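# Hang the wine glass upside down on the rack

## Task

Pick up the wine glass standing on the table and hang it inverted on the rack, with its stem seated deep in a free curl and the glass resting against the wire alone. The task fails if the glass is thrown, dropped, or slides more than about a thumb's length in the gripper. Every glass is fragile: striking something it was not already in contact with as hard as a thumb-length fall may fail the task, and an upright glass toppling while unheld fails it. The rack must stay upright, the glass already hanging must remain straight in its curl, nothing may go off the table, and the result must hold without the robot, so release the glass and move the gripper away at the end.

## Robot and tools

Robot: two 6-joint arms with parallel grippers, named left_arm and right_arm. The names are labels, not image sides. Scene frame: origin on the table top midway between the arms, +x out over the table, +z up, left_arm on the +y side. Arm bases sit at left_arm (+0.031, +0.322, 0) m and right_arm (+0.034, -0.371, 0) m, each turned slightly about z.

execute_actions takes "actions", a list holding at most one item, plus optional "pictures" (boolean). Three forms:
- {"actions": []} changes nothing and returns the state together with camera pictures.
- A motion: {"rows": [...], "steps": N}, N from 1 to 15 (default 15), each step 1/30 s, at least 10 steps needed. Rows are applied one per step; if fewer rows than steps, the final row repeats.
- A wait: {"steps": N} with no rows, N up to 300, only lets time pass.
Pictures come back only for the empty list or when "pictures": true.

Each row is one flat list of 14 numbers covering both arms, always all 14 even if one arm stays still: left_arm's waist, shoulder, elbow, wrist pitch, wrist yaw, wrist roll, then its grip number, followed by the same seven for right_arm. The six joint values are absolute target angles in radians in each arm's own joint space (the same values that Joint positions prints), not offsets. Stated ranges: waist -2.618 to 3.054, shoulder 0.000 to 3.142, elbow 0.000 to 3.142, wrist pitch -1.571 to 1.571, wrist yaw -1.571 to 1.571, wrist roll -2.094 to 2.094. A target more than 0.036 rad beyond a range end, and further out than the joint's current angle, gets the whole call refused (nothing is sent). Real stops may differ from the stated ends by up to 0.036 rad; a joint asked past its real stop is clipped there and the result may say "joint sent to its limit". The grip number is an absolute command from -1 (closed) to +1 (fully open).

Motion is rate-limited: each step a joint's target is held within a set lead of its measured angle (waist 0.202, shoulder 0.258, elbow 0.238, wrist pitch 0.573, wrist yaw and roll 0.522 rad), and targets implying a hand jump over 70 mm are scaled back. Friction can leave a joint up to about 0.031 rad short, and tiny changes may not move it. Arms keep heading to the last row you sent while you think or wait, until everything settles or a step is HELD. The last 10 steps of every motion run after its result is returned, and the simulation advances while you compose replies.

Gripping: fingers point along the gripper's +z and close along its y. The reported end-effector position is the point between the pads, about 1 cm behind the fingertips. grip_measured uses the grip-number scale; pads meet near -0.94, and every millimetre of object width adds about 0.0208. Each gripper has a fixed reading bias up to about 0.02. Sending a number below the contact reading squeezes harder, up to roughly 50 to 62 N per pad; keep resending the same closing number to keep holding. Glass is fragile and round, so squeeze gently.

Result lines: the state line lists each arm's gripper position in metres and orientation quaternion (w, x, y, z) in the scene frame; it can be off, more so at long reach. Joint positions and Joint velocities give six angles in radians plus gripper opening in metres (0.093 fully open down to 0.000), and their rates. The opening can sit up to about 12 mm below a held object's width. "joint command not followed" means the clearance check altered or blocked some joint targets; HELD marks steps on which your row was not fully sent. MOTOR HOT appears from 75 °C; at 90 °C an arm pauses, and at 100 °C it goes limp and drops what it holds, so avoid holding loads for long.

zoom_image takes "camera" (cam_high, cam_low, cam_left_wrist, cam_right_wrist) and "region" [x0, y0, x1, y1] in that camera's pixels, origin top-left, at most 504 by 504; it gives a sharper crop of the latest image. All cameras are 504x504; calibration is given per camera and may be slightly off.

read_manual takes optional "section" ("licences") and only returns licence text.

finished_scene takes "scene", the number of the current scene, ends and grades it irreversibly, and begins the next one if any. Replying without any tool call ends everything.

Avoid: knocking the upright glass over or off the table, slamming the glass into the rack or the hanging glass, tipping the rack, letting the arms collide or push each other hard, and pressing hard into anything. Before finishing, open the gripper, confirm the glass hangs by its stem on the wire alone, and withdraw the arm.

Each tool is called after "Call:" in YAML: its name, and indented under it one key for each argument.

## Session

Call:
execute_actions:
  actions: []

Scene clock: 0.00 s of 4800.00 s.
left_arm: end_effector_position=(+0.4498, +0.4185, +0.1163) grip_measured=+0.988 end_effector_quat_wxyz=(-0.368, +0.715, -0.544, +0.241) | right_arm: end_effector_position=(+0.1171, -0.6729, +0.2247) grip_measured=+1.000 end_effector_quat_wxyz=(+0.542, +0.557, +0.534, +0.333)
Joint positions: left_arm=[ 0.063  1.546  0.846  0.033 -0.13  -1.602  0.093] | right_arm=[-1.755  1.632  1.204 -1.306 -1.376 -0.379  0.093]
Joint velocities: left_arm=[-0.002  0.012 -0.002 -0.037 -0.007  0.051 -0.001] | right_arm=[-0.017 -0.017  0.017  0.022 -0.081 -0.037  0.   ]
Motor temperatures (°C, as the motors report them): left_arm=[22 23 25 25 24 25] | right_arm=[22 23 22 23 23 23]
camera_calibration (this result's frames):
cam_left_wrist: T_world_to_cam=[[0.578715, 0.137272, 0.803894, -0.417115], [-0.0596769, -0.975961, 0.209614, 0.451415], [0.813344, -0.169281, -0.556611, -0.152946], [0, 0, 0, 1]] pos_world=[0.392727, 0.471931, 0.155562]
cam_right_wrist: T_world_to_cam=[[-0.225271, -0.179881, -0.957547, 0.120634], [-0.202431, 0.970003, -0.134597, 0.745635], [0.953035, 0.163516, -0.254927, 0.131767], [0, 0, 0, 1]] pos_world=[0.0525363, -0.723115, 0.249464]

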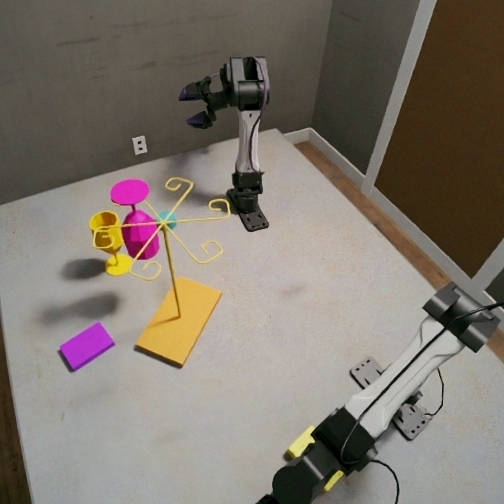

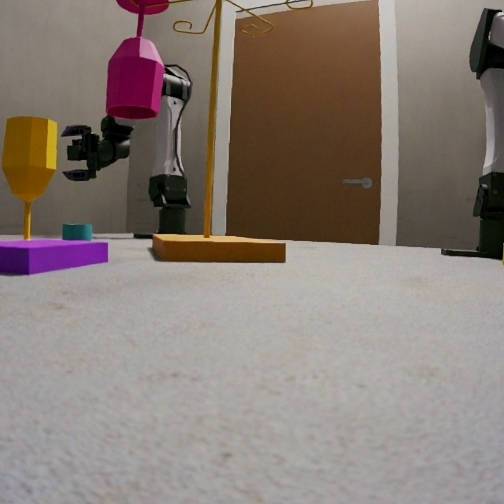

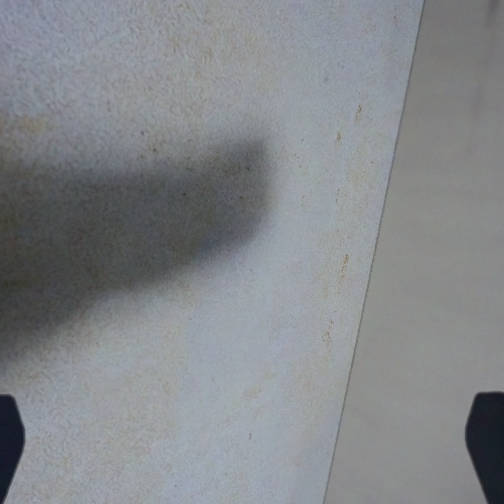

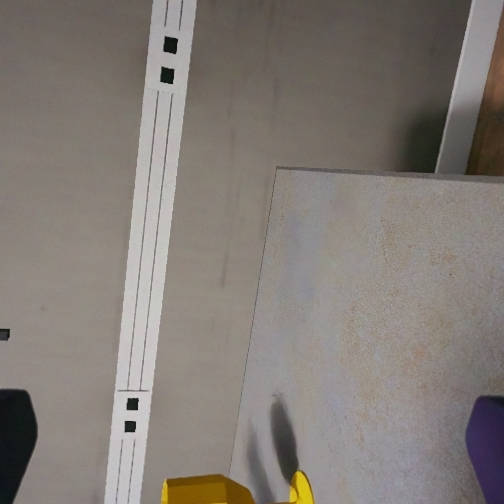

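Call:
execute_actions:
  actions:
    - {"rows":[[0.4,1.5,0.9,0.033,-0.13,-1.6,1,-0.25,2.1,1.81,-1.28,-1.57,-1.57,1]]}

Call:
execute_actions:
  actions:
    - {"steps":70}
  pictures: true

Call:
zoom_image:
  camera: "cam_high"
  region: [60, 120, 260, 320]

Scene clock: 0.63 s of 4800.00 s.
left_arm: end_effector_position=(+0.4216, +0.5134, +0.1321) grip_measured=+0.988 end_effector_quat_wxyz=(-0.403, +0.766, -0.454, +0.212) | right_arm: end_effector_position=(+0.1833, -0.7318, +0.2316) grip_measured=+1.000 end_effector_quat_wxyz=(+0.611, +0.342, +0.653, +0.289)
Joint positions: left_arm=[ 0.3    1.529  0.869  0.03  -0.113 -1.602  0.093] | right_arm=[-1.52   1.943  1.542 -1.305 -1.485 -0.782  0.093]
Joint velocities: left_arm=[ 1.731 -0.12   0.178  0.022 -0.095  0.066  0.001] | right_arm=[ 1.492  2.015  2.059  0.344 -0.462 -2.234  0.   ]
Motor temperatures (°C, as the motors report them): left_arm=[22 23 25 26 24 25] | right_arm=[22 23 22 23 23 23]
Steps of this call (steps 1 to 14: nothing new was sent; steps 15 to 19: the first 5 steps of this action). Readings (joint positions):
15: left_arm=[0.082 1.544 0.848 0.031 -0.118 -1.602] | right_arm=[-1.732 1.664 1.240 -1.332 -1.390 -0.451]
16: left_arm=[0.123 1.541 0.851 0.030 -0.111 -1.602] | right_arm=[-1.685 1.727 1.314 -1.333 -1.420 -0.536]
18: left_arm=[0.238 1.533 0.863 0.030 -0.111 -1.602] | right_arm=[-1.574 1.872 1.469 -1.313 -1.468 -0.700]
19: the state above

Scene clock: 2.97 s of 4800.00 s.
left_arm: end_effector_position=(+0.3979, +0.5589, +0.1428) grip_measured=+0.988 end_effector_quat_wxyz=(-0.428, +0.787, -0.404, +0.186) | right_arm: end_effector_position=(+0.4735, -0.3535, +0.2425) grip_measured=+1.000 end_effector_quat_wxyz=(+0.571, -0.397, +0.589, +0.411)
Joint positions: left_arm=[ 0.408  1.514  0.878  0.03  -0.137 -1.602  0.093] | right_arm=[-0.251  2.115  1.79  -1.27  -1.561 -1.563  0.093]
Joint velocities: left_arm=[-0.002 -0.007  0.007  0.007 -0.051 -0.007 -0.   ] | right_arm=[-0.007 -0.002 -0.017 -0.066  0.007 -0.037  0.   ]
Motor temperatures (°C, as the motors report them): left_arm=[22 23 26 26 24 25] | right_arm=[22 24 22 23 24 23]
Kept back: nothing.
Steps of this call (steps 1 to 10: the last 10 steps of your previous action; steps 11 to 45: the robot went on to your last target; steps 46 to 70: nothing new was sent). Readings (joint positions):
1: left_arm=[0.354 1.525 0.874 0.030 -0.119 -1.602] | right_arm=[-1.465 2.006 1.613 -1.297 -1.496 -0.865]
2: left_arm=[0.392 1.521 0.877 0.030 -0.127 -1.602] | right_arm=[-1.409 2.057 1.674 -1.287 -1.505 -0.950]
4: left_arm=[0.419 1.515 0.878 0.030 -0.137 -1.602] | right_arm=[-1.295 2.108 1.742 -1.268 -1.519 -1.116]
8: left_arm=[0.409 1.514 0.878 0.030 -0.137 -1.602] | right_arm=[-1.056 2.115 1.783 -1.265 -1.540 -1.343]
70: the state above
All arms were judged still, so your last target was given up. Only a new action makes them travel on or press farther. Fingers that are still opening or closing keep moving.
camera_calibration (this result's frames):
cam_left_wrist: T_world_to_cam=[[0.454884, 0.299305, 0.838747, -0.47389], [0.269217, -0.94398, 0.190851, 0.433644], [0.848883, 0.13899, -0.509979, -0.265373], [0, 0, 0, 1]] pos_world=[0.324091, 0.588073, 0.179379]
cam_right_wrist: T_world_to_cam=[[0.942532, -0.333967, -0.00995614, -0.561767], [-0.147468, -0.389079, -0.909324, 0.191782], [0.29981, 0.858536, -0.415969, 0.338411], [0, 0, 0, 1]] pos_world=[0.456306, -0.403531, 0.309567]

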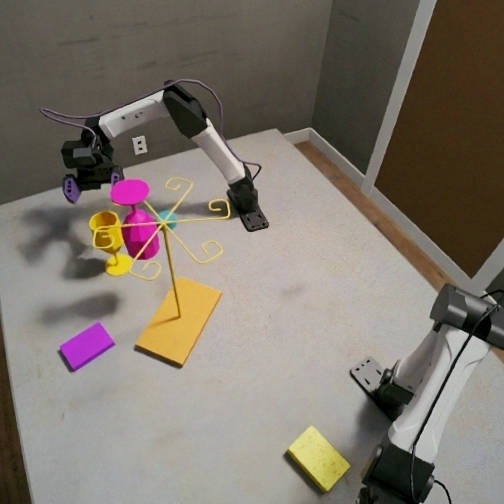

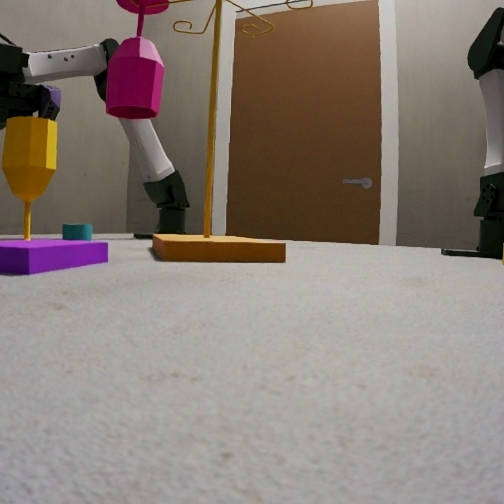

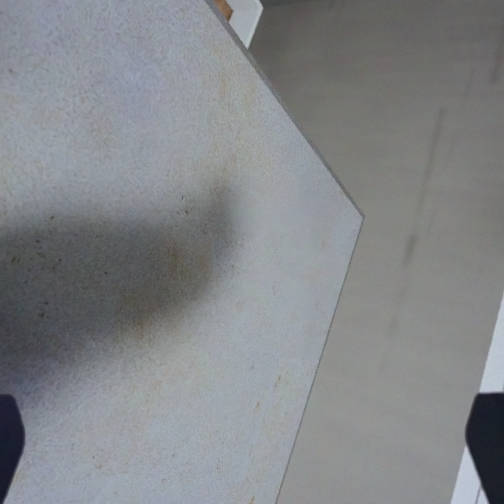

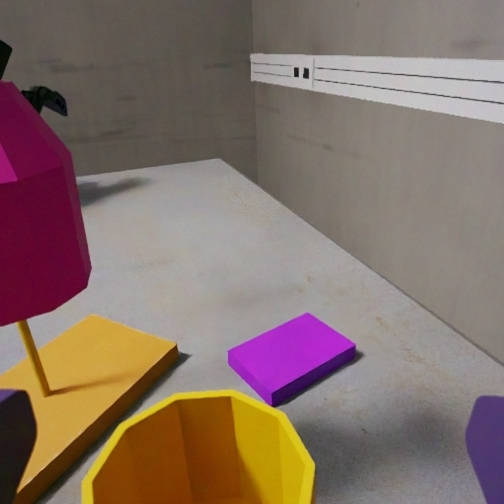

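Region (60, 120, 260, 320) of cam_high's 504x504 image, scaled by 2.520, with more detail than that image has.

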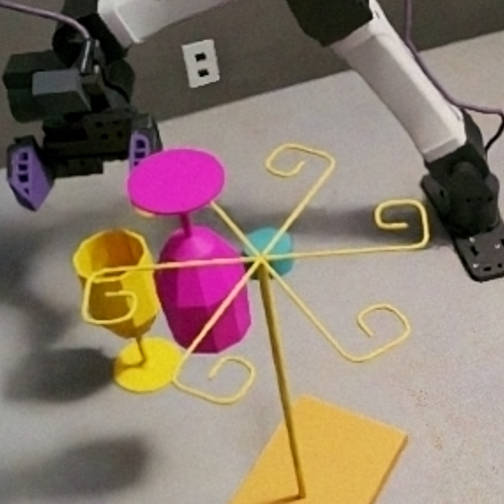

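Call:
execute_actions:
  actions:
    - {"rows":[[0.4,1.5,0.9,0.033,-0.13,-1.6,1,-0.15,2.1,1.81,-1.26,-1.57,-1.57,1]]}

Call:
execute_actions:
  actions:
    - {"rows":[[0.4,1.5,0.9,0.033,-0.13,-1.6,1,-0.15,2.145,1.7,-1.11,-1.57,-1.57,1]]}

Call:
execute_actions:
  actions:
    - {"rows":[[0.4,1.5,0.9,0.033,-0.13,-1.6,1,-0.15,2.185,1.61,-0.98,-1.57,-1.57,1]]}

Call:
execute_actions:
  actions:
    - {"rows":[[0.4,1.5,0.9,0.033,-0.13,-1.6,1,-0.15,2.23,1.53,-0.86,-1.57,-1.57,1]]}

Call:
execute_actions:
  actions:
    - {"steps":25}
  pictures: true

Scene clock: 3.63 s of 4800.00 s.
left_arm: end_effector_position=(+0.3979, +0.5589, +0.1428) grip_measured=+0.988 end_effector_quat_wxyz=(-0.428, +0.787, -0.404, +0.186) | right_arm: end_effector_position=(+0.4702, -0.3139, +0.2426) grip_measured=+1.000 end_effector_quat_wxyz=(+0.552, -0.424, +0.570, +0.436)
Joint positions: left_arm=[ 0.408  1.514  0.878  0.03  -0.137 -1.602  0.093] | right_arm=[-0.16   2.115  1.79  -1.268 -1.561 -1.563  0.093]
Joint velocities: left_arm=[-0.017 -0.012 -0.022 -0.066 -0.007  0.037  0.002] | right_arm=[0.52  0.012 0.017 0.007 0.037 0.051 0.   ]
Motor temperatures (°C, as the motors report them): left_arm=[22 23 26 26 24 25] | right_arm=[22 24 22 23 24 23]
Steps of this call (steps 1 to 15: nothing new was sent; steps 16 to 20: the first 5 steps of this action). Readings (joint positions):
16: left_arm=[0.408 1.514 0.878 0.030 -0.137 -1.602] | right_arm=[-0.242 2.115 1.790 -1.269 -1.561 -1.563]
17: left_arm=[0.408 1.514 0.878 0.030 -0.137 -1.602] | right_arm=[-0.226 2.115 1.790 -1.269 -1.561 -1.563]
19: left_arm=[0.408 1.514 0.878 0.030 -0.137 -1.602] | right_arm=[-0.180 2.115 1.790 -1.268 -1.561 -1.563]
20: the state above

Scene clock: 4.13 s of 4800.00 s.
left_arm: end_effector_position=(+0.3979, +0.5589, +0.1428) grip_measured=+0.988 end_effector_quat_wxyz=(-0.428, +0.787, -0.404, +0.186) | right_arm: end_effector_position=(+0.4709, -0.3070, +0.2191) grip_measured=+1.000 end_effector_quat_wxyz=(+0.552, -0.429, +0.563, +0.440)
Joint positions: left_arm=[ 0.408  1.514  0.878  0.03  -0.137 -1.602  0.093] | right_arm=[-0.144  2.133  1.719 -1.172 -1.569 -1.564  0.093]
Joint velocities: left_arm=[-0.002 -0.002 -0.002 -0.022 -0.007  0.022 -0.   ] | right_arm=[-0.007  0.217 -0.217  0.3   -0.007 -0.037  0.   ]
Motor temperatures (°C, as the motors report them): left_arm=[22 24 26 26 24 25] | right_arm=[22 24 22 23 24 23]
Steps of this call (steps 1 to 10: the last 10 steps of your previous action; steps 11 to 15: the first 5 steps of this action). Readings (joint positions):
11: left_arm=[0.408 1.514 0.878 0.030 -0.137 -1.602] | right_arm=[-0.144 2.115 1.776 -1.243 -1.565 -1.564]
12: left_arm=[0.408 1.514 0.878 0.030 -0.137 -1.602] | right_arm=[-0.144 2.114 1.759 -1.217 -1.568 -1.564]
14: left_arm=[0.408 1.514 0.878 0.030 -0.137 -1.602] | right_arm=[-0.144 2.126 1.728 -1.183 -1.569 -1.564]
15: the state above

Scene clock: 4.63 s of 4800.00 s.
left_arm: end_effector_position=(+0.3979, +0.5589, +0.1428) grip_measured=+0.988 end_effector_quat_wxyz=(-0.428, +0.787, -0.404, +0.186) | right_arm: end_effector_position=(+0.4723, -0.3073, +0.1831) grip_measured=+1.000 end_effector_quat_wxyz=(+0.555, -0.430, +0.560, +0.439)
Joint positions: left_arm=[ 0.408  1.514  0.878  0.03  -0.137 -1.602  0.093] | right_arm=[-0.144  2.171  1.63  -1.038 -1.574 -1.565  0.093]
Joint velocities: left_arm=[ 0.012 -0.027  0.012 -0.066  0.007 -0.007 -0.   ] | right_arm=[ 0.007  0.271 -0.222  0.3    0.022 -0.037  0.   ]
Motor temperatures (°C, as the motors report them): left_arm=[22 24 26 27 24 25] | right_arm=[22 24 22 23 24 23]
Steps of this call (steps 1 to 10: the last 10 steps of your previous action; steps 11 to 15: the first 5 steps of this action). Readings (joint positions):
11: left_arm=[0.408 1.514 0.878 0.030 -0.137 -1.602] | right_arm=[-0.144 2.145 1.695 -1.101 -1.572 -1.564]
12: left_arm=[0.408 1.514 0.878 0.030 -0.137 -1.602] | right_arm=[-0.144 2.146 1.675 -1.077 -1.574 -1.565]
14: left_arm=[0.408 1.514 0.878 0.030 -0.137 -1.602] | right_arm=[-0.144 2.162 1.640 -1.047 -1.574 -1.565]
15: the state above

Scene clock: 5.13 s of 4800.00 s.
left_arm: end_effector_position=(+0.3979, +0.5589, +0.1428) grip_measured=+0.988 end_effector_quat_wxyz=(-0.428, +0.787, -0.404, +0.186) | right_arm: end_effector_position=(+0.4706, -0.3069, +0.1476) grip_measured=+1.000 end_effector_quat_wxyz=(+0.556, -0.430, +0.560, +0.439)
Joint positions: left_arm=[ 0.408  1.514  0.878  0.03  -0.137 -1.602  0.093] | right_arm=[-0.144  2.214  1.55  -0.914 -1.574 -1.565  0.093]
Joint velocities: left_arm=[-0.002 -0.007 -0.012 -0.095 -0.007  0.037  0.001] | right_arm=[-0.007  0.271 -0.208  0.3    0.095  0.022  0.   ]
Motor temperatures (°C, as the motors report them): left_arm=[22 24 26 27 24 25] | right_arm=[22 24 22 23 24 23]
Steps of this call (steps 1 to 10: the last 10 steps of your previous action; steps 11 to 15: the first 5 steps of this action). Readings (joint positions):
11: left_arm=[0.408 1.514 0.878 0.030 -0.137 -1.602] | right_arm=[-0.144 2.188 1.605 -0.973 -1.573 -1.565]
12: left_arm=[0.408 1.514 0.878 0.030 -0.137 -1.602] | right_arm=[-0.144 2.189 1.588 -0.950 -1.574 -1.565]
14: left_arm=[0.408 1.514 0.878 0.030 -0.137 -1.602] | right_arm=[-0.144 2.204 1.559 -0.922 -1.574 -1.565]
15: the state above

Scene clock: 5.97 s of 4800.00 s.
left_arm: end_effector_position=(+0.3979, +0.5589, +0.1428) grip_measured=+0.988 end_effector_quat_wxyz=(-0.428, +0.787, -0.404, +0.186) | right_arm: end_effector_position=(+0.4721, -0.3073, +0.1384) grip_measured=+1.000 end_effector_quat_wxyz=(+0.558, -0.435, +0.557, +0.434)
Joint positions: left_arm=[ 0.408  1.514  0.878  0.03  -0.137 -1.602  0.093] | right_arm=[-0.144  2.23   1.539 -0.872 -1.571 -1.565  0.093]
Joint velocities: left_arm=[ 0.012 -0.007  0.002 -0.037  0.022 -0.037 -0.001] | right_arm=[ 0.002 -0.012  0.017 -0.037  0.037  0.022  0.   ]
Motor temperatures (°C, as the motors report them): left_arm=[22 24 26 27 24 25] | right_arm=[22 25 22 23 24 23]
Kept back: nothing.
Steps of this call (steps 1 to 10: the last 10 steps of your previous action; steps 11 to 25: the robot went on to your last target). Readings (joint positions):
1: left_arm=[0.408 1.514 0.878 0.030 -0.137 -1.602] | right_arm=[-0.144 2.221 1.544 -0.907 -1.573 -1.565]
2: left_arm=[0.408 1.514 0.878 0.030 -0.137 -1.602] | right_arm=[-0.144 2.227 1.541 -0.901 -1.572 -1.565]
4: left_arm=[0.408 1.514 0.878 0.030 -0.137 -1.602] | right_arm=[-0.144 2.230 1.539 -0.893 -1.571 -1.565]
8: left_arm=[0.408 1.514 0.878 0.030 -0.137 -1.602] | right_arm=[-0.144 2.230 1.539 -0.880 -1.571 -1.565]
25: the state above
camera_calibration (this result's frames):
cam_left_wrist: T_world_to_cam=[[0.454884, 0.299305, 0.838747, -0.47389], [0.269217, -0.94398, 0.190851, 0.433644], [0.848883, 0.13899, -0.509979, -0.265373], [0, 0, 0, 1]] pos_world=[0.324091, 0.588073, 0.179379]
cam_right_wrist: T_world_to_cam=[[0.972629, -0.231299, 0.0222278, -0.533197], [-0.0743253, -0.400316, -0.913358, 0.0774536], [0.220157, 0.886706, -0.406551, 0.300839], [0, 0, 0, 1]] pos_world=[0.458127, -0.359078, 0.204901]

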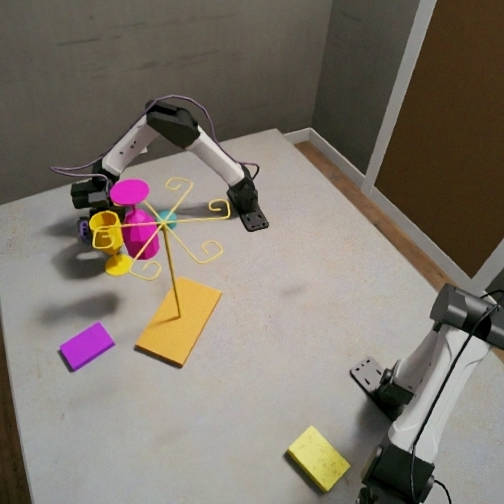

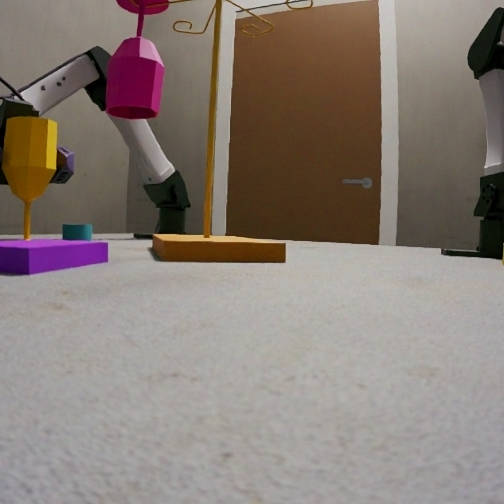

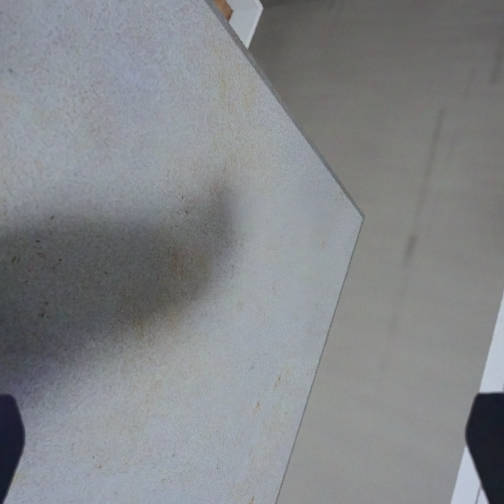

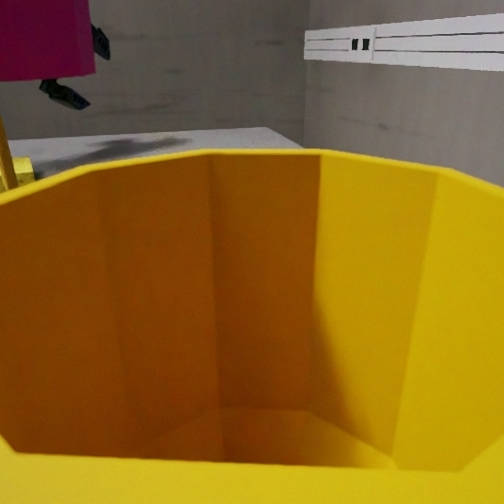

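Call:
execute_actions:
  actions:
    - {"rows":[[0.4,1.5,0.9,0.033,-0.13,-1.6,1,-0.11,2.265,1.6,-0.88,-1.57,-1.57,1]]}

Call:
execute_actions:
  actions:
    - {"rows":[[0.4,1.5,0.9,0.033,-0.13,-1.6,1,-0.11,2.265,1.6,-0.88,-1.57,-1.57,0]]}

Call:
execute_actions:
  actions:
    - {"rows":[[0.4,1.5,0.9,0.033,-0.13,-1.6,1,-0.11,2.2,1.62,-0.97,-1.57,-1.57,0]]}

Call:
execute_actions:
  actions:
    - {"rows":[[0.4,1.5,0.9,0.033,-0.13,-1.6,1,-0.5,2.1,1.81,-1.28,-1.57,-1.57,0]]}

Call:
execute_actions:
  actions:
    - {"rows":[[0.4,1.5,0.9,0.033,-0.13,-1.6,1,-0.5,1.3,1.05,-1.3,-1.57,-1.57,0]]}

Call:
execute_actions:
  actions:
    - {"rows":[[0.4,1.5,0.9,0.033,-0.13,-1.6,1,-0.5,1.2,0.95,-1.3,1.57,-1.57,0]]}

Call:
execute_actions:
  actions:
    - {"steps":60}

Call:
execute_actions:
  actions:
    - {"rows":[[0.4,1.5,0.9,0.033,-0.13,-1.6,1,1.65,1.2,0.95,-1.3,1.57,-1.57,0]]}

Call:
execute_actions:
  actions:
    - {"steps":40}

Call:
execute_actions:
  actions:
    - {"rows":[[0.4,1.5,0.9,0.033,-0.13,-1.6,1,1.6,1.5,1.07,-1.13,1.57,-1.57,0]]}

Call:
execute_actions:
  actions:
    - {"steps":30}
  pictures: true

Scene clock: 7.97 s of 4800.00 s.
left_arm: end_effector_position=(+0.3979, +0.5589, +0.1428) grip_measured=+0.988 end_effector_quat_wxyz=(-0.428, +0.787, -0.404, +0.186) | right_arm: end_effector_position=(+0.4777, -0.2983, +0.1399) grip_measured=+1.000 end_effector_quat_wxyz=(+0.556, -0.446, +0.548, +0.437)
Joint positions: left_arm=[ 0.408  1.514  0.878  0.03  -0.137 -1.602  0.093] | right_arm=[-0.119  2.25   1.579 -0.877 -1.571 -1.565  0.093]
Joint velocities: left_arm=[ 0.027 -0.027 -0.002  0.037  0.037 -0.095  0.001] | right_arm=[ 0.139 -0.007  0.027  0.037  0.022  0.007  0.   ]
Motor temperatures (°C, as the motors report them): left_arm=[22 24 27 27 24 25] | right_arm=[22 25 22 23 24 23]
Steps of this call (steps 1 to 15: the robot went on to your last target; steps 16 to 55: nothing new was sent; steps 56 to 60: the first 5 steps of this action). Readings (joint positions):
56: left_arm=[0.408 1.514 0.878 0.030 -0.137 -1.602] | right_arm=[-0.141 2.234 1.547 -0.877 -1.571 -1.565]
57: left_arm=[0.408 1.514 0.878 0.030 -0.137 -1.602] | right_arm=[-0.137 2.241 1.561 -0.877 -1.571 -1.565]
59: left_arm=[0.408 1.514 0.878 0.030 -0.137 -1.602] | right_arm=[-0.124 2.249 1.577 -0.877 -1.571 -1.565]
60: the state above

Scene clock: 8.47 s of 4800.00 s.
left_arm: end_effector_position=(+0.3979, +0.5589, +0.1428) grip_measured=+0.988 end_effector_quat_wxyz=(-0.428, +0.787, -0.404, +0.186) | right_arm: end_effector_position=(+0.4774, -0.2954, +0.1400) grip_measured=+0.490 end_effector_quat_wxyz=(+0.555, -0.448, +0.547, +0.439)
Joint positions: left_arm=[ 0.408  1.514  0.878  0.03  -0.137 -1.602  0.093] | right_arm=[-0.113  2.25   1.58  -0.878 -1.572 -1.565  0.069]
Joint velocities: left_arm=[-0.027 -0.007 -0.012 -0.007  0.022 -0.051 -0.   ] | right_arm=[-0.007 -0.002 -0.002  0.007 -0.066 -0.037  0.   ]
Motor temperatures (°C, as the motors report them): left_arm=[22 24 27 27 24 25] | right_arm=[22 25 23 23 24 23]
Steps of this call (steps 1 to 10: the last 10 steps of your previous action; steps 11 to 15: the first 5 steps of this action). Readings (joint positions):
11: left_arm=[0.408 1.514 0.878 0.030 -0.137 -1.602] | right_arm=[-0.113 2.250 1.580 -0.877 -1.571 -1.565]
12: left_arm=[0.408 1.514 0.878 0.030 -0.137 -1.602] | right_arm=[-0.113 2.250 1.580 -0.878 -1.572 -1.565]
14: left_arm=[0.408 1.514 0.878 0.030 -0.137 -1.602] | right_arm=[-0.113 2.250 1.580 -0.878 -1.572 -1.565]
15: the state above

Scene clock: 8.97 s of 4800.00 s.
left_arm: end_effector_position=(+0.3979, +0.5589, +0.1428) grip_measured=+0.988 end_effector_quat_wxyz=(-0.428, +0.787, -0.404, +0.186) | right_arm: end_effector_position=(+0.4754, -0.2950, +0.1511) grip_measured=+0.490 end_effector_quat_wxyz=(+0.550, -0.444, +0.552, +0.442)
Joint positions: left_arm=[ 0.408  1.514  0.878  0.03  -0.137 -1.602  0.093] | right_arm=[-0.113  2.229  1.595 -0.932 -1.567 -1.566  0.069]
Joint velocities: left_arm=[-0.007 -0.017 -0.002  0.066 -0.007 -0.037 -0.001] | right_arm=[ 0.022 -0.164  0.09  -0.168  0.037  0.022  0.001]
Motor temperatures (°C, as the motors report them): left_arm=[22 24 27 27 24 25] | right_arm=[22 25 23 23 24 23]
Steps of this call (steps 1 to 10: the last 10 steps of your previous action; steps 11 to 15: the first 5 steps of this action). Readings (joint positions):
11: left_arm=[0.408 1.514 0.878 0.030 -0.137 -1.602] | right_arm=[-0.113 2.248 1.584 -0.890 -1.570 -1.566]
12: left_arm=[0.408 1.514 0.878 0.030 -0.137 -1.602] | right_arm=[-0.113 2.245 1.587 -0.905 -1.568 -1.566]
14: left_arm=[0.408 1.514 0.878 0.030 -0.137 -1.602] | right_arm=[-0.113 2.234 1.593 -0.926 -1.567 -1.566]
15: the state above

Scene clock: 9.47 s of 4800.00 s.
left_arm: end_effector_position=(+0.3979, +0.5589, +0.1428) grip_measured=+0.988 end_effector_quat_wxyz=(-0.428, +0.787, -0.404, +0.186) | right_arm: end_effector_position=(+0.4846, -0.3525, +0.1939) grip_measured=+0.490 end_effector_quat_wxyz=(+0.573, -0.410, +0.583, +0.404)
Joint positions: left_arm=[ 0.408  1.514  0.878  0.03  -0.137 -1.602  0.093] | right_arm=[-0.239  2.187  1.714 -1.096 -1.554 -1.567  0.069]
Joint velocities: left_arm=[ 0.007 -0.007  0.002  0.007  0.051 -0.037  0.001] | right_arm=[-1.16  -0.364  0.618 -0.593 -0.066  0.007  0.   ]
Motor temperatures (°C, as the motors report them): left_arm=[22 25 27 27 24 25] | right_arm=[22 26 23 23 24 23]
Steps of this call (steps 1 to 10: the last 10 steps of your previous action; steps 11 to 15: the first 5 steps of this action). Readings (joint positions):
11: left_arm=[0.408 1.514 0.878 0.030 -0.137 -1.602] | right_arm=[-0.122 2.218 1.617 -0.988 -1.560 -1.567]
12: left_arm=[0.408 1.514 0.878 0.030 -0.137 -1.602] | right_arm=[-0.139 2.216 1.640 -1.023 -1.555 -1.567]
14: left_arm=[0.408 1.514 0.878 0.030 -0.137 -1.602] | right_arm=[-0.200 2.200 1.691 -1.074 -1.554 -1.567]
15: the state above

Scene clock: 9.97 s of 4800.00 s.
left_arm: end_effector_position=(+0.3979, +0.5589, +0.1428) grip_measured=+0.988 end_effector_quat_wxyz=(-0.428, +0.787, -0.404, +0.186) | right_arm: end_effector_position=(+0.3942, -0.4161, +0.2594) grip_measured=+0.490 end_effector_quat_wxyz=(+0.611, -0.311, +0.642, +0.344)
Joint positions: left_arm=[ 0.408  1.514  0.878  0.03  -0.137 -1.602  0.093] | right_arm=[-0.505  1.786  1.405 -1.249 -1.553 -1.568  0.069]
Joint velocities: left_arm=[ 0.022 -0.002 -0.002  0.051  0.007 -0.125  0.   ] | right_arm=[ 0.056 -2.488 -2.41  -0.315  0.007 -0.051  0.001]
Motor temperatures (°C, as the motors report them): left_arm=[22 25 27 28 24 25] | right_arm=[22 26 23 23 24 23]
Steps of this call (steps 1 to 10: the last 10 steps of your previous action; steps 11 to 15: the first 5 steps of this action). Readings (joint positions):
11: left_arm=[0.408 1.514 0.878 0.030 -0.137 -1.602] | right_arm=[-0.525 2.078 1.750 -1.218 -1.559 -1.568]
12: left_arm=[0.408 1.514 0.878 0.030 -0.137 -1.602] | right_arm=[-0.518 2.018 1.663 -1.223 -1.555 -1.568]
14: left_arm=[0.408 1.514 0.878 0.030 -0.137 -1.602] | right_arm=[-0.507 1.870 1.490 -1.243 -1.553 -1.568]
15: the state above

Scene clock: 10.47 s of 4800.00 s.
left_arm: end_effector_position=(+0.3979, +0.5589, +0.1428) grip_measured=+0.988 end_effector_quat_wxyz=(-0.428, +0.787, -0.404, +0.186) | right_arm: end_effector_position=(+0.2691, -0.3525, +0.2052) grip_measured=+0.490 end_effector_quat_wxyz=(+0.459, -0.398, +0.758, +0.236)
Joint positions: left_arm=[ 0.408  1.514  0.878  0.03  -0.137 -1.602  0.093] | right_arm=[-0.504  1.218  0.964 -1.306 -1.085 -1.568  0.069]
Joint velocities: left_arm=[-0.002 -0.012 -0.007 -0.007 -0.022 -0.037 -0.   ] | right_arm=[-0.002 -0.046 -0.217 -0.037  2.894 -0.022  0.001]
Motor temperatures (°C, as the motors report them): left_arm=[22 25 27 28 24 25] | right_arm=[22 26 23 23 24 23]
Steps of this call (steps 1 to 10: the last 10 steps of your previous action; steps 11 to 15: the first 5 steps of this action). Readings (joint positions):
11: left_arm=[0.408 1.514 0.878 0.030 -0.137 -1.602] | right_arm=[-0.504 1.275 1.052 -1.299 -1.496 -1.568]
12: left_arm=[0.408 1.514 0.878 0.030 -0.137 -1.602] | right_arm=[-0.504 1.252 1.022 -1.295 -1.393 -1.568]
14: left_arm=[0.408 1.514 0.878 0.030 -0.137 -1.602] | right_arm=[-0.504 1.222 0.974 -1.304 -1.188 -1.568]
15: the state above

Scene clock: 12.47 s of 4800.00 s.
left_arm: end_effector_position=(+0.3979, +0.5589, +0.1428) grip_measured=+0.988 end_effector_quat_wxyz=(-0.428, +0.787, -0.404, +0.186) | right_arm: end_effector_position=(+0.0870, -0.6123, +0.2767) grip_measured=+0.490 end_effector_quat_wxyz=(+0.614, +0.330, -0.639, +0.325)
Joint positions: left_arm=[ 0.408  1.514  0.878  0.03  -0.137 -1.602  0.093] | right_arm=[-0.504  1.218  0.959 -1.306  1.535 -1.568  0.069]
Joint velocities: left_arm=[ 0.012  0.012  0.002 -0.037 -0.022  0.037  0.001] | right_arm=[-0.002 -0.007  0.002 -0.051 -0.007 -0.022 -0.001]
Motor temperatures (°C, as the motors report them): left_arm=[22 25 28 28 24 25] | right_arm=[22 26 23 23 24 23]
joint sent to its limit (right arm) — the command would take joint 5 (wrist yaw) past its upper limit, so that joint was sent only as far as its limit.
Kept back: nothing.
Steps of this call (steps 1 to 10: the last 10 steps of your previous action; steps 11 to 60: the robot went on to your last target). Readings (joint positions):
1: left_arm=[0.408 1.514 0.878 0.030 -0.137 -1.602] | right_arm=[-0.504 1.218 0.961 -1.307 -0.983 -1.568]
2: left_arm=[0.408 1.514 0.878 0.030 -0.137 -1.602] | right_arm=[-0.504 1.218 0.959 -1.307 -0.882 -1.568]
4: left_arm=[0.408 1.514 0.878 0.030 -0.137 -1.602] | right_arm=[-0.504 1.218 0.959 -1.306 -0.681 -1.568]
8: left_arm=[0.408 1.514 0.878 0.030 -0.137 -1.602] | right_arm=[-0.504 1.218 0.959 -1.306 -0.282 -1.568]
60: the state above
All arms were judged still, so your last target was given up. Only a new action makes them travel on or press farther. Fingers that are still opening or closing keep moving.

Scene clock: 12.63 s of 4800.00 s.
left_arm: end_effector_position=(+0.3979, +0.5589, +0.1428) grip_measured=+0.988 end_effector_quat_wxyz=(-0.428, +0.787, -0.404, +0.186) | right_arm: end_effector_position=(+0.1639, -0.5813, +0.2772) grip_measured=+0.490 end_effector_quat_wxyz=(+0.551, +0.431, -0.575, +0.424)
Joint positions: left_arm=[ 0.408  1.514  0.878  0.03  -0.137 -1.602  0.093] | right_arm=[-0.168  1.217  0.959 -1.304  1.538 -1.568  0.069]
Joint velocities: left_arm=[ 0.002 -0.002 -0.002 -0.051  0.066 -0.007 -0.   ] | right_arm=[ 2.19   0.002 -0.012  0.037 -0.007 -0.066  0.   ]
Motor temperatures (°C, as the motors report them): left_arm=[22 25 28 28 24 25] | right_arm=[22 26 23 23 24 23]
joint sent to its limit (right arm) — the command would take joint 5 (wrist yaw) past its upper limit, so that joint was sent only as far as its limit.
Steps of this call (steps 1 to 5: the first 5 steps of this action). Readings (joint positions):
1: left_arm=[0.408 1.514 0.878 0.030 -0.137 -1.602] | right_arm=[-0.470 1.217 0.959 -1.309 1.536 -1.568]
2: left_arm=[0.408 1.514 0.878 0.030 -0.137 -1.602] | right_arm=[-0.398 1.217 0.959 -1.308 1.537 -1.568]
4: left_arm=[0.408 1.514 0.878 0.030 -0.137 -1.602] | right_arm=[-0.244 1.217 0.959 -1.305 1.537 -1.568]
5: the state above

Scene clock: 13.97 s of 4800.00 s.
left_arm: end_effector_position=(+0.3979, +0.5589, +0.1428) grip_measured=+0.988 end_effector_quat_wxyz=(-0.428, +0.787, -0.404, +0.186) | right_arm: end_effector_position=(+0.2076, -0.1933, +0.2780) grip_measured=+0.491 end_effector_quat_wxyz=(+0.002, +0.717, -0.018, +0.697)
Joint positions: left_arm=[ 0.408  1.514  0.878  0.03  -0.137 -1.602  0.093] | right_arm=[ 1.646  1.217  0.959 -1.295  1.542 -1.568  0.069]
Joint velocities: left_arm=[-0.007 -0.002 -0.012  0.007 -0.051 -0.051 -0.   ] | right_arm=[ 0.007 -0.027 -0.012 -0.095  0.037 -0.022 -0.001]
Motor temperatures (°C, as the motors report them): left_arm=[22 25 28 28 24 25] | right_arm=[22 26 23 23 24 23]
joint sent to its limit (right arm) — the command would take joint 5 (wrist yaw) past its upper limit, so that joint was sent only as far as its limit.
Kept back: nothing.
Steps of this call (steps 1 to 10: the last 10 steps of your previous action; steps 11 to 40: the robot went on to your last target). Readings (joint positions):
1: left_arm=[0.408 1.514 0.878 0.030 -0.137 -1.602] | right_arm=[-0.091 1.217 0.959 -1.303 1.538 -1.568]
2: left_arm=[0.408 1.514 0.878 0.030 -0.137 -1.602] | right_arm=[-0.014 1.217 0.959 -1.302 1.539 -1.568]
4: left_arm=[0.408 1.514 0.878 0.030 -0.137 -1.602] | right_arm=[0.139 1.217 0.959 -1.301 1.539 -1.568]
8: left_arm=[0.408 1.514 0.878 0.030 -0.137 -1.602] | right_arm=[0.446 1.217 0.959 -1.300 1.540 -1.568]
40: the state above

Scene clock: 14.13 s of 4800.00 s.
left_arm: end_effector_position=(+0.3979, +0.5589, +0.1428) grip_measured=+0.988 end_effector_quat_wxyz=(-0.428, +0.787, -0.404, +0.186) | right_arm: end_effector_position=(+0.2177, -0.1399, +0.2522) grip_measured=+0.491 end_effector_quat_wxyz=(+0.036, +0.714, -0.010, +0.699)
Joint positions: left_arm=[ 0.408  1.514  0.878  0.03  -0.137 -1.602  0.093] | right_arm=[ 1.61   1.485  1.058 -1.185  1.55  -1.568  0.069]
Joint velocities: left_arm=[ 0.002 -0.002 -0.017  0.037  0.037  0.066  0.   ] | right_arm=[ 0.017  0.926 -0.007  0.359 -0.198  0.007 -0.   ]
Motor temperatures (°C, as the motors report them): left_arm=[22 25 28 28 24 25] | right_arm=[22 26 23 23 24 23]
joint sent to its limit (right arm) — the command would take joint 5 (wrist yaw) past its upper limit, so that joint was sent only as far as its limit.
Steps of this call (steps 1 to 5: the first 5 steps of this action). Readings (joint positions):
1: left_arm=[0.408 1.514 0.878 0.030 -0.137 -1.602] | right_arm=[1.637 1.249 0.978 -1.294 1.542 -1.568]
2: left_arm=[0.408 1.514 0.878 0.030 -0.137 -1.602] | right_arm=[1.622 1.316 1.016 -1.272 1.548 -1.568]
4: left_arm=[0.408 1.514 0.878 0.030 -0.137 -1.602] | right_arm=[1.610 1.446 1.057 -1.206 1.553 -1.568]
5: the state above

Scene clock: 15.13 s of 4800.00 s.
left_arm: end_effector_position=(+0.3979, +0.5589, +0.1428) grip_measured=+0.988 end_effector_quat_wxyz=(-0.428, +0.787, -0.404, +0.186) | right_arm: end_effector_position=(+0.2182, -0.1325, +0.2439) grip_measured=+0.491 end_effector_quat_wxyz=(+0.032, +0.717, -0.014, +0.696)
Joint positions: left_arm=[ 0.408  1.514  0.878  0.03  -0.137 -1.602  0.093] | right_arm=[ 1.61   1.516  1.058 -1.142  1.542 -1.568  0.069]
Joint velocities: left_arm=[-0.002  0.032 -0.007 -0.022 -0.051  0.081  0.   ] | right_arm=[-0.032  0.012  0.007 -0.037 -0.022  0.037 -0.001]
Motor temperatures (°C, as the motors report them): left_arm=[22 25 28 28 24 25] | right_arm=[22 26 23 23 24 23]
joint sent to its limit (right arm) — the command would take joint 5 (wrist yaw) past its upper limit, so that joint was sent only as far as its limit.
Kept back: nothing.
Steps of this call (steps 1 to 10: the last 10 steps of your previous action; steps 11 to 30: the robot went on to your last target). Readings (joint positions):
1: left_arm=[0.408 1.514 0.878 0.030 -0.137 -1.602] | right_arm=[1.610 1.508 1.058 -1.174 1.545 -1.568]
2: left_arm=[0.408 1.514 0.878 0.030 -0.137 -1.602] | right_arm=[1.610 1.517 1.058 -1.165 1.542 -1.568]
4: left_arm=[0.408 1.514 0.878 0.030 -0.137 -1.602] | right_arm=[1.610 1.516 1.058 -1.155 1.542 -1.568]
8: left_arm=[0.408 1.514 0.878 0.030 -0.137 -1.602] | right_arm=[1.610 1.516 1.058 -1.147 1.542 -1.568]
30: the state above
All arms were judged still, so your last target was given up. Only a new action makes them travel on or press farther. Fingers that are still opening or closing keep moving.
camera_calibration (this result's frames):
cam_left_wrist: T_world_to_cam=[[0.454884, 0.299305, 0.838747, -0.47389], [0.269217, -0.94398, 0.190851, 0.433644], [0.848883, 0.13899, -0.509979, -0.265373], [0, 0, 0, 1]] pos_world=[0.324091, 0.588073, 0.179379]
cam_right_wrist: T_world_to_cam=[[0.0773354, 0.995854, -0.0478985, 0.126857], [-0.376652, 0.0736644, 0.923421, -0.0942957], [0.923121, -0.0533721, 0.380787, -0.225294], [0, 0, 0, 1]] pos_world=[0.162647, -0.131409, 0.17894]

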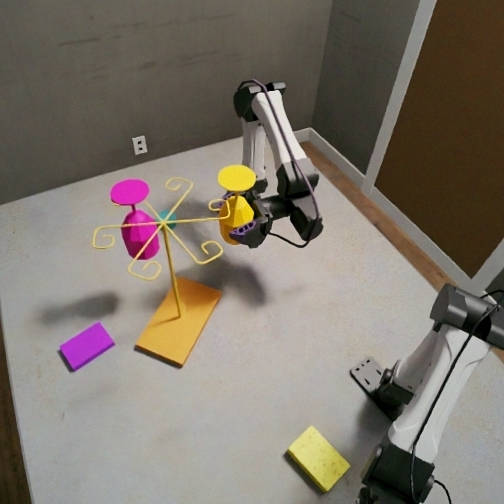

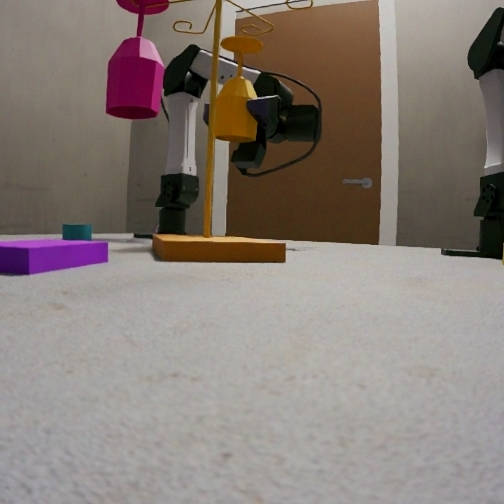

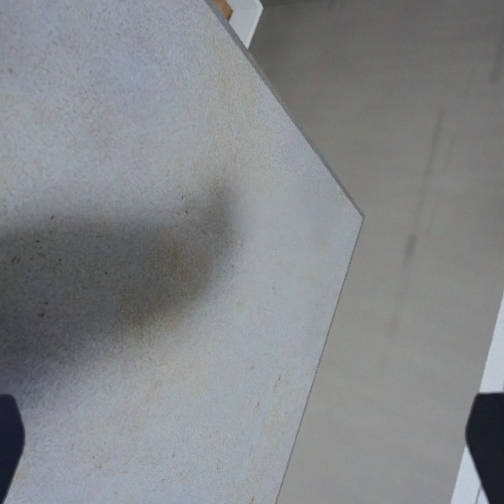

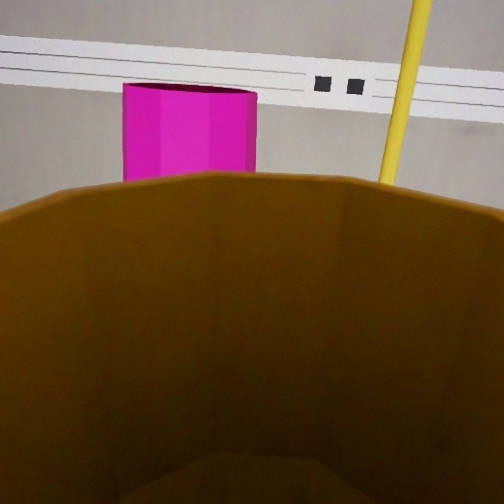

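Call:
execute_actions:
  actions:
    - {"rows":[[0.4,1.5,0.9,0.033,-0.13,-1.6,1,1.5,1.52,1.17,-1.2,1.57,-1.57,0]]}

Call:
execute_actions:
  actions:
    - {"rows":[[0.4,1.5,0.9,0.033,-0.13,-1.6,1,1.39,1.61,1.25,-1.2,1.57,-1.57,0]]}

Call:
execute_actions:
  actions:
    - {"steps":25}
  pictures: true

Scene clock: 15.87 s of 4800.00 s.
left_arm: end_effector_position=(+0.3979, +0.5589, +0.1428) grip_measured=+0.988 end_effector_quat_wxyz=(-0.428, +0.787, -0.404, +0.186) | right_arm: end_effector_position=(+0.2440, -0.1433, +0.2654) grip_measured=+0.491 end_effector_quat_wxyz=(+0.048, +0.713, -0.072, +0.695)
Joint positions: left_arm=[ 0.408  1.514  0.878  0.03  -0.137 -1.602  0.093] | right_arm=[ 1.504  1.522  1.151 -1.17   1.543 -1.568  0.069]
Joint velocities: left_arm=[-0.012 -0.012 -0.007 -0.066 -0.007 -0.051 -0.   ] | right_arm=[-0.203 -0.007  0.154 -0.066  0.007 -0.022  0.   ]
Motor temperatures (°C, as the motors report them): left_arm=[22 25 28 28 24 25] | right_arm=[22 26 23 23 24 23]
joint sent to its limit (right arm) — the command would take joint 5 (wrist yaw) past its upper limit, so that joint was sent only as far as its limit.
Steps of this call (steps 1 to 17: nothing new was sent; steps 18 to 22: the first 5 steps of this action). Readings (joint positions):
18: left_arm=[0.408 1.514 0.878 0.030 -0.137 -1.602] | right_arm=[1.596 1.518 1.072 -1.156 1.538 -1.568]
19: left_arm=[0.408 1.514 0.878 0.030 -0.137 -1.602] | right_arm=[1.565 1.522 1.098 -1.164 1.537 -1.568]
21: left_arm=[0.408 1.514 0.878 0.030 -0.137 -1.602] | right_arm=[1.515 1.522 1.140 -1.169 1.540 -1.568]
22: the state above

Scene clock: 16.37 s of 4800.00 s.
left_arm: end_effector_position=(+0.3979, +0.5589, +0.1428) grip_measured=+0.988 end_effector_quat_wxyz=(-0.428, +0.787, -0.404, +0.186) | right_arm: end_effector_position=(+0.2726, -0.1503, +0.2666) grip_measured=+0.491 end_effector_quat_wxyz=(+0.094, +0.709, -0.104, +0.691)
Joint positions: left_arm=[ 0.408  1.514  0.878  0.03  -0.137 -1.602  0.093] | right_arm=[ 1.394  1.596  1.228 -1.195  1.543 -1.568  0.069]
Joint velocities: left_arm=[-0.007 -0.007 -0.007  0.007  0.037 -0.051 -0.   ] | right_arm=[-0.237  0.149 -0.007  0.022 -0.037 -0.051  0.002]
Motor temperatures (°C, as the motors report them): left_arm=[22 26 28 29 24 25] | right_arm=[22 26 23 23 24 23]
joint sent to its limit (right arm) — the command would take joint 5 (wrist yaw) past its upper limit, so that joint was sent only as far as its limit.
Steps of this call (steps 1 to 10: the last 10 steps of your previous action; steps 11 to 15: the first 5 steps of this action). Readings (joint positions):
11: left_arm=[0.408 1.514 0.878 0.030 -0.137 -1.602] | right_arm=[1.487 1.534 1.169 -1.197 1.542 -1.568]
12: left_arm=[0.408 1.514 0.878 0.030 -0.137 -1.602] | right_arm=[1.457 1.555 1.195 -1.199 1.542 -1.568]
14: left_arm=[0.408 1.514 0.878 0.030 -0.137 -1.602] | right_arm=[1.406 1.589 1.226 -1.195 1.543 -1.568]
15: the state above

Scene clock: 17.20 s of 4800.00 s.
left_arm: end_effector_position=(+0.3979, +0.5589, +0.1428) grip_measured=+0.988 end_effector_quat_wxyz=(-0.428, +0.787, -0.404, +0.186) | right_arm: end_effector_position=(+0.2738, -0.1506, +0.2653) grip_measured=+0.491 end_effector_quat_wxyz=(+0.097, +0.709, -0.103, +0.690)
Joint positions: left_arm=[ 0.408  1.514  0.878  0.03  -0.137 -1.602  0.093] | right_arm=[ 1.39   1.602  1.228 -1.195  1.543 -1.568  0.069]
Joint velocities: left_arm=[-0.017 -0.002 -0.002 -0.007 -0.022 -0.051 -0.   ] | right_arm=[-0.037 -0.002 -0.012 -0.051 -0.037 -0.066  0.   ]
Motor temperatures (°C, as the motors report them): left_arm=[22 26 29 29 24 25] | right_arm=[22 26 23 23 24 23]
joint sent to its limit (right arm) — the command would take joint 5 (wrist yaw) past its upper limit, so that joint was sent only as far as its limit.
Kept back: nothing.
Steps of this call (steps 1 to 10: the last 10 steps of your previous action; steps 11 to 15: the robot went on to your last target; steps 16 to 25: nothing new was sent). Readings (joint positions):
1: left_arm=[0.408 1.514 0.878 0.030 -0.137 -1.602] | right_arm=[1.390 1.600 1.228 -1.195 1.543 -1.568]
2: left_arm=[0.408 1.514 0.878 0.030 -0.137 -1.602] | right_arm=[1.390 1.601 1.228 -1.195 1.543 -1.568]
4: left_arm=[0.408 1.514 0.878 0.030 -0.137 -1.602] | right_arm=[1.390 1.602 1.228 -1.195 1.543 -1.568]
8: left_arm=[0.408 1.514 0.878 0.030 -0.137 -1.602] | right_arm=[1.390 1.602 1.228 -1.195 1.543 -1.568]
25: the state above
All arms were judged still, so your last target was given up. Only a new action makes them travel on or press farther. Fingers that are still opening or closing keep moving.
camera_calibration (this result's frames):
cam_left_wrist: T_world_to_cam=[[0.454884, 0.299305, 0.838747, -0.47389], [0.269217, -0.94398, 0.190851, 0.433644], [0.848883, 0.13899, -0.509979, -0.265373], [0, 0, 0, 1]] pos_world=[0.324091, 0.588073, 0.179379]
cam_right_wrist: T_world_to_cam=[[0.292827, 0.956028, -0.0162462, 0.0682301], [-0.360422, 0.126101, 0.924226, -0.0885513], [0.885634, -0.264783, 0.381499, -0.307468], [0, 0, 0, 1]] pos_world=[0.220409, -0.135475, 0.200249]

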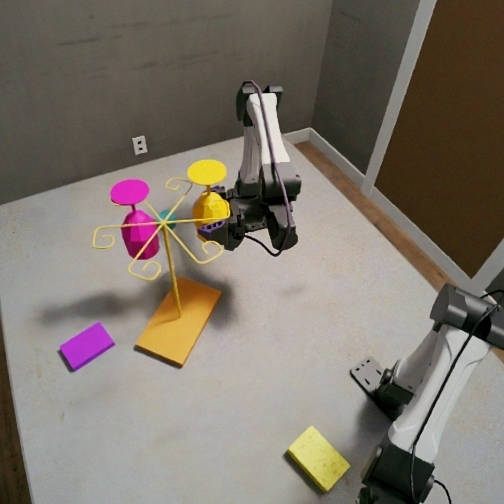

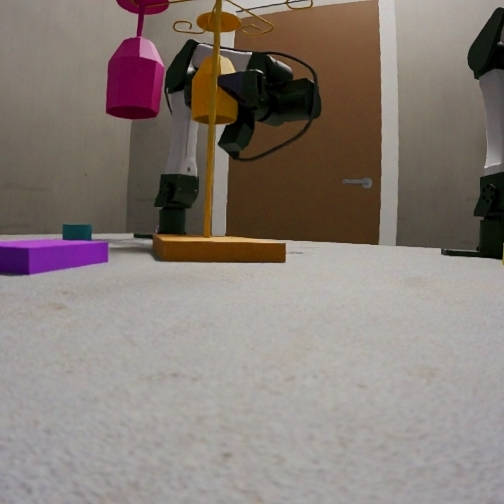

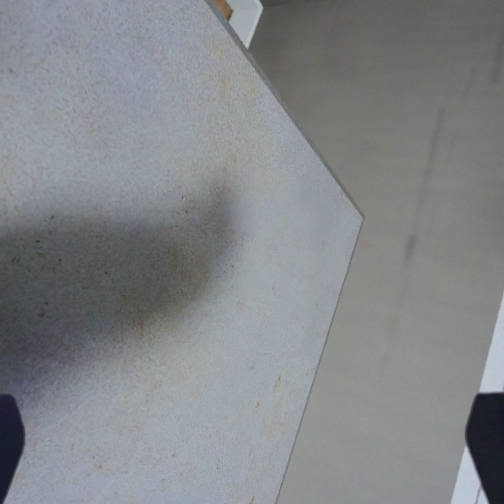

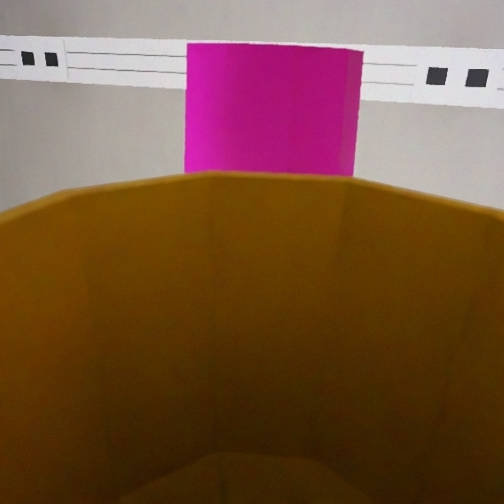

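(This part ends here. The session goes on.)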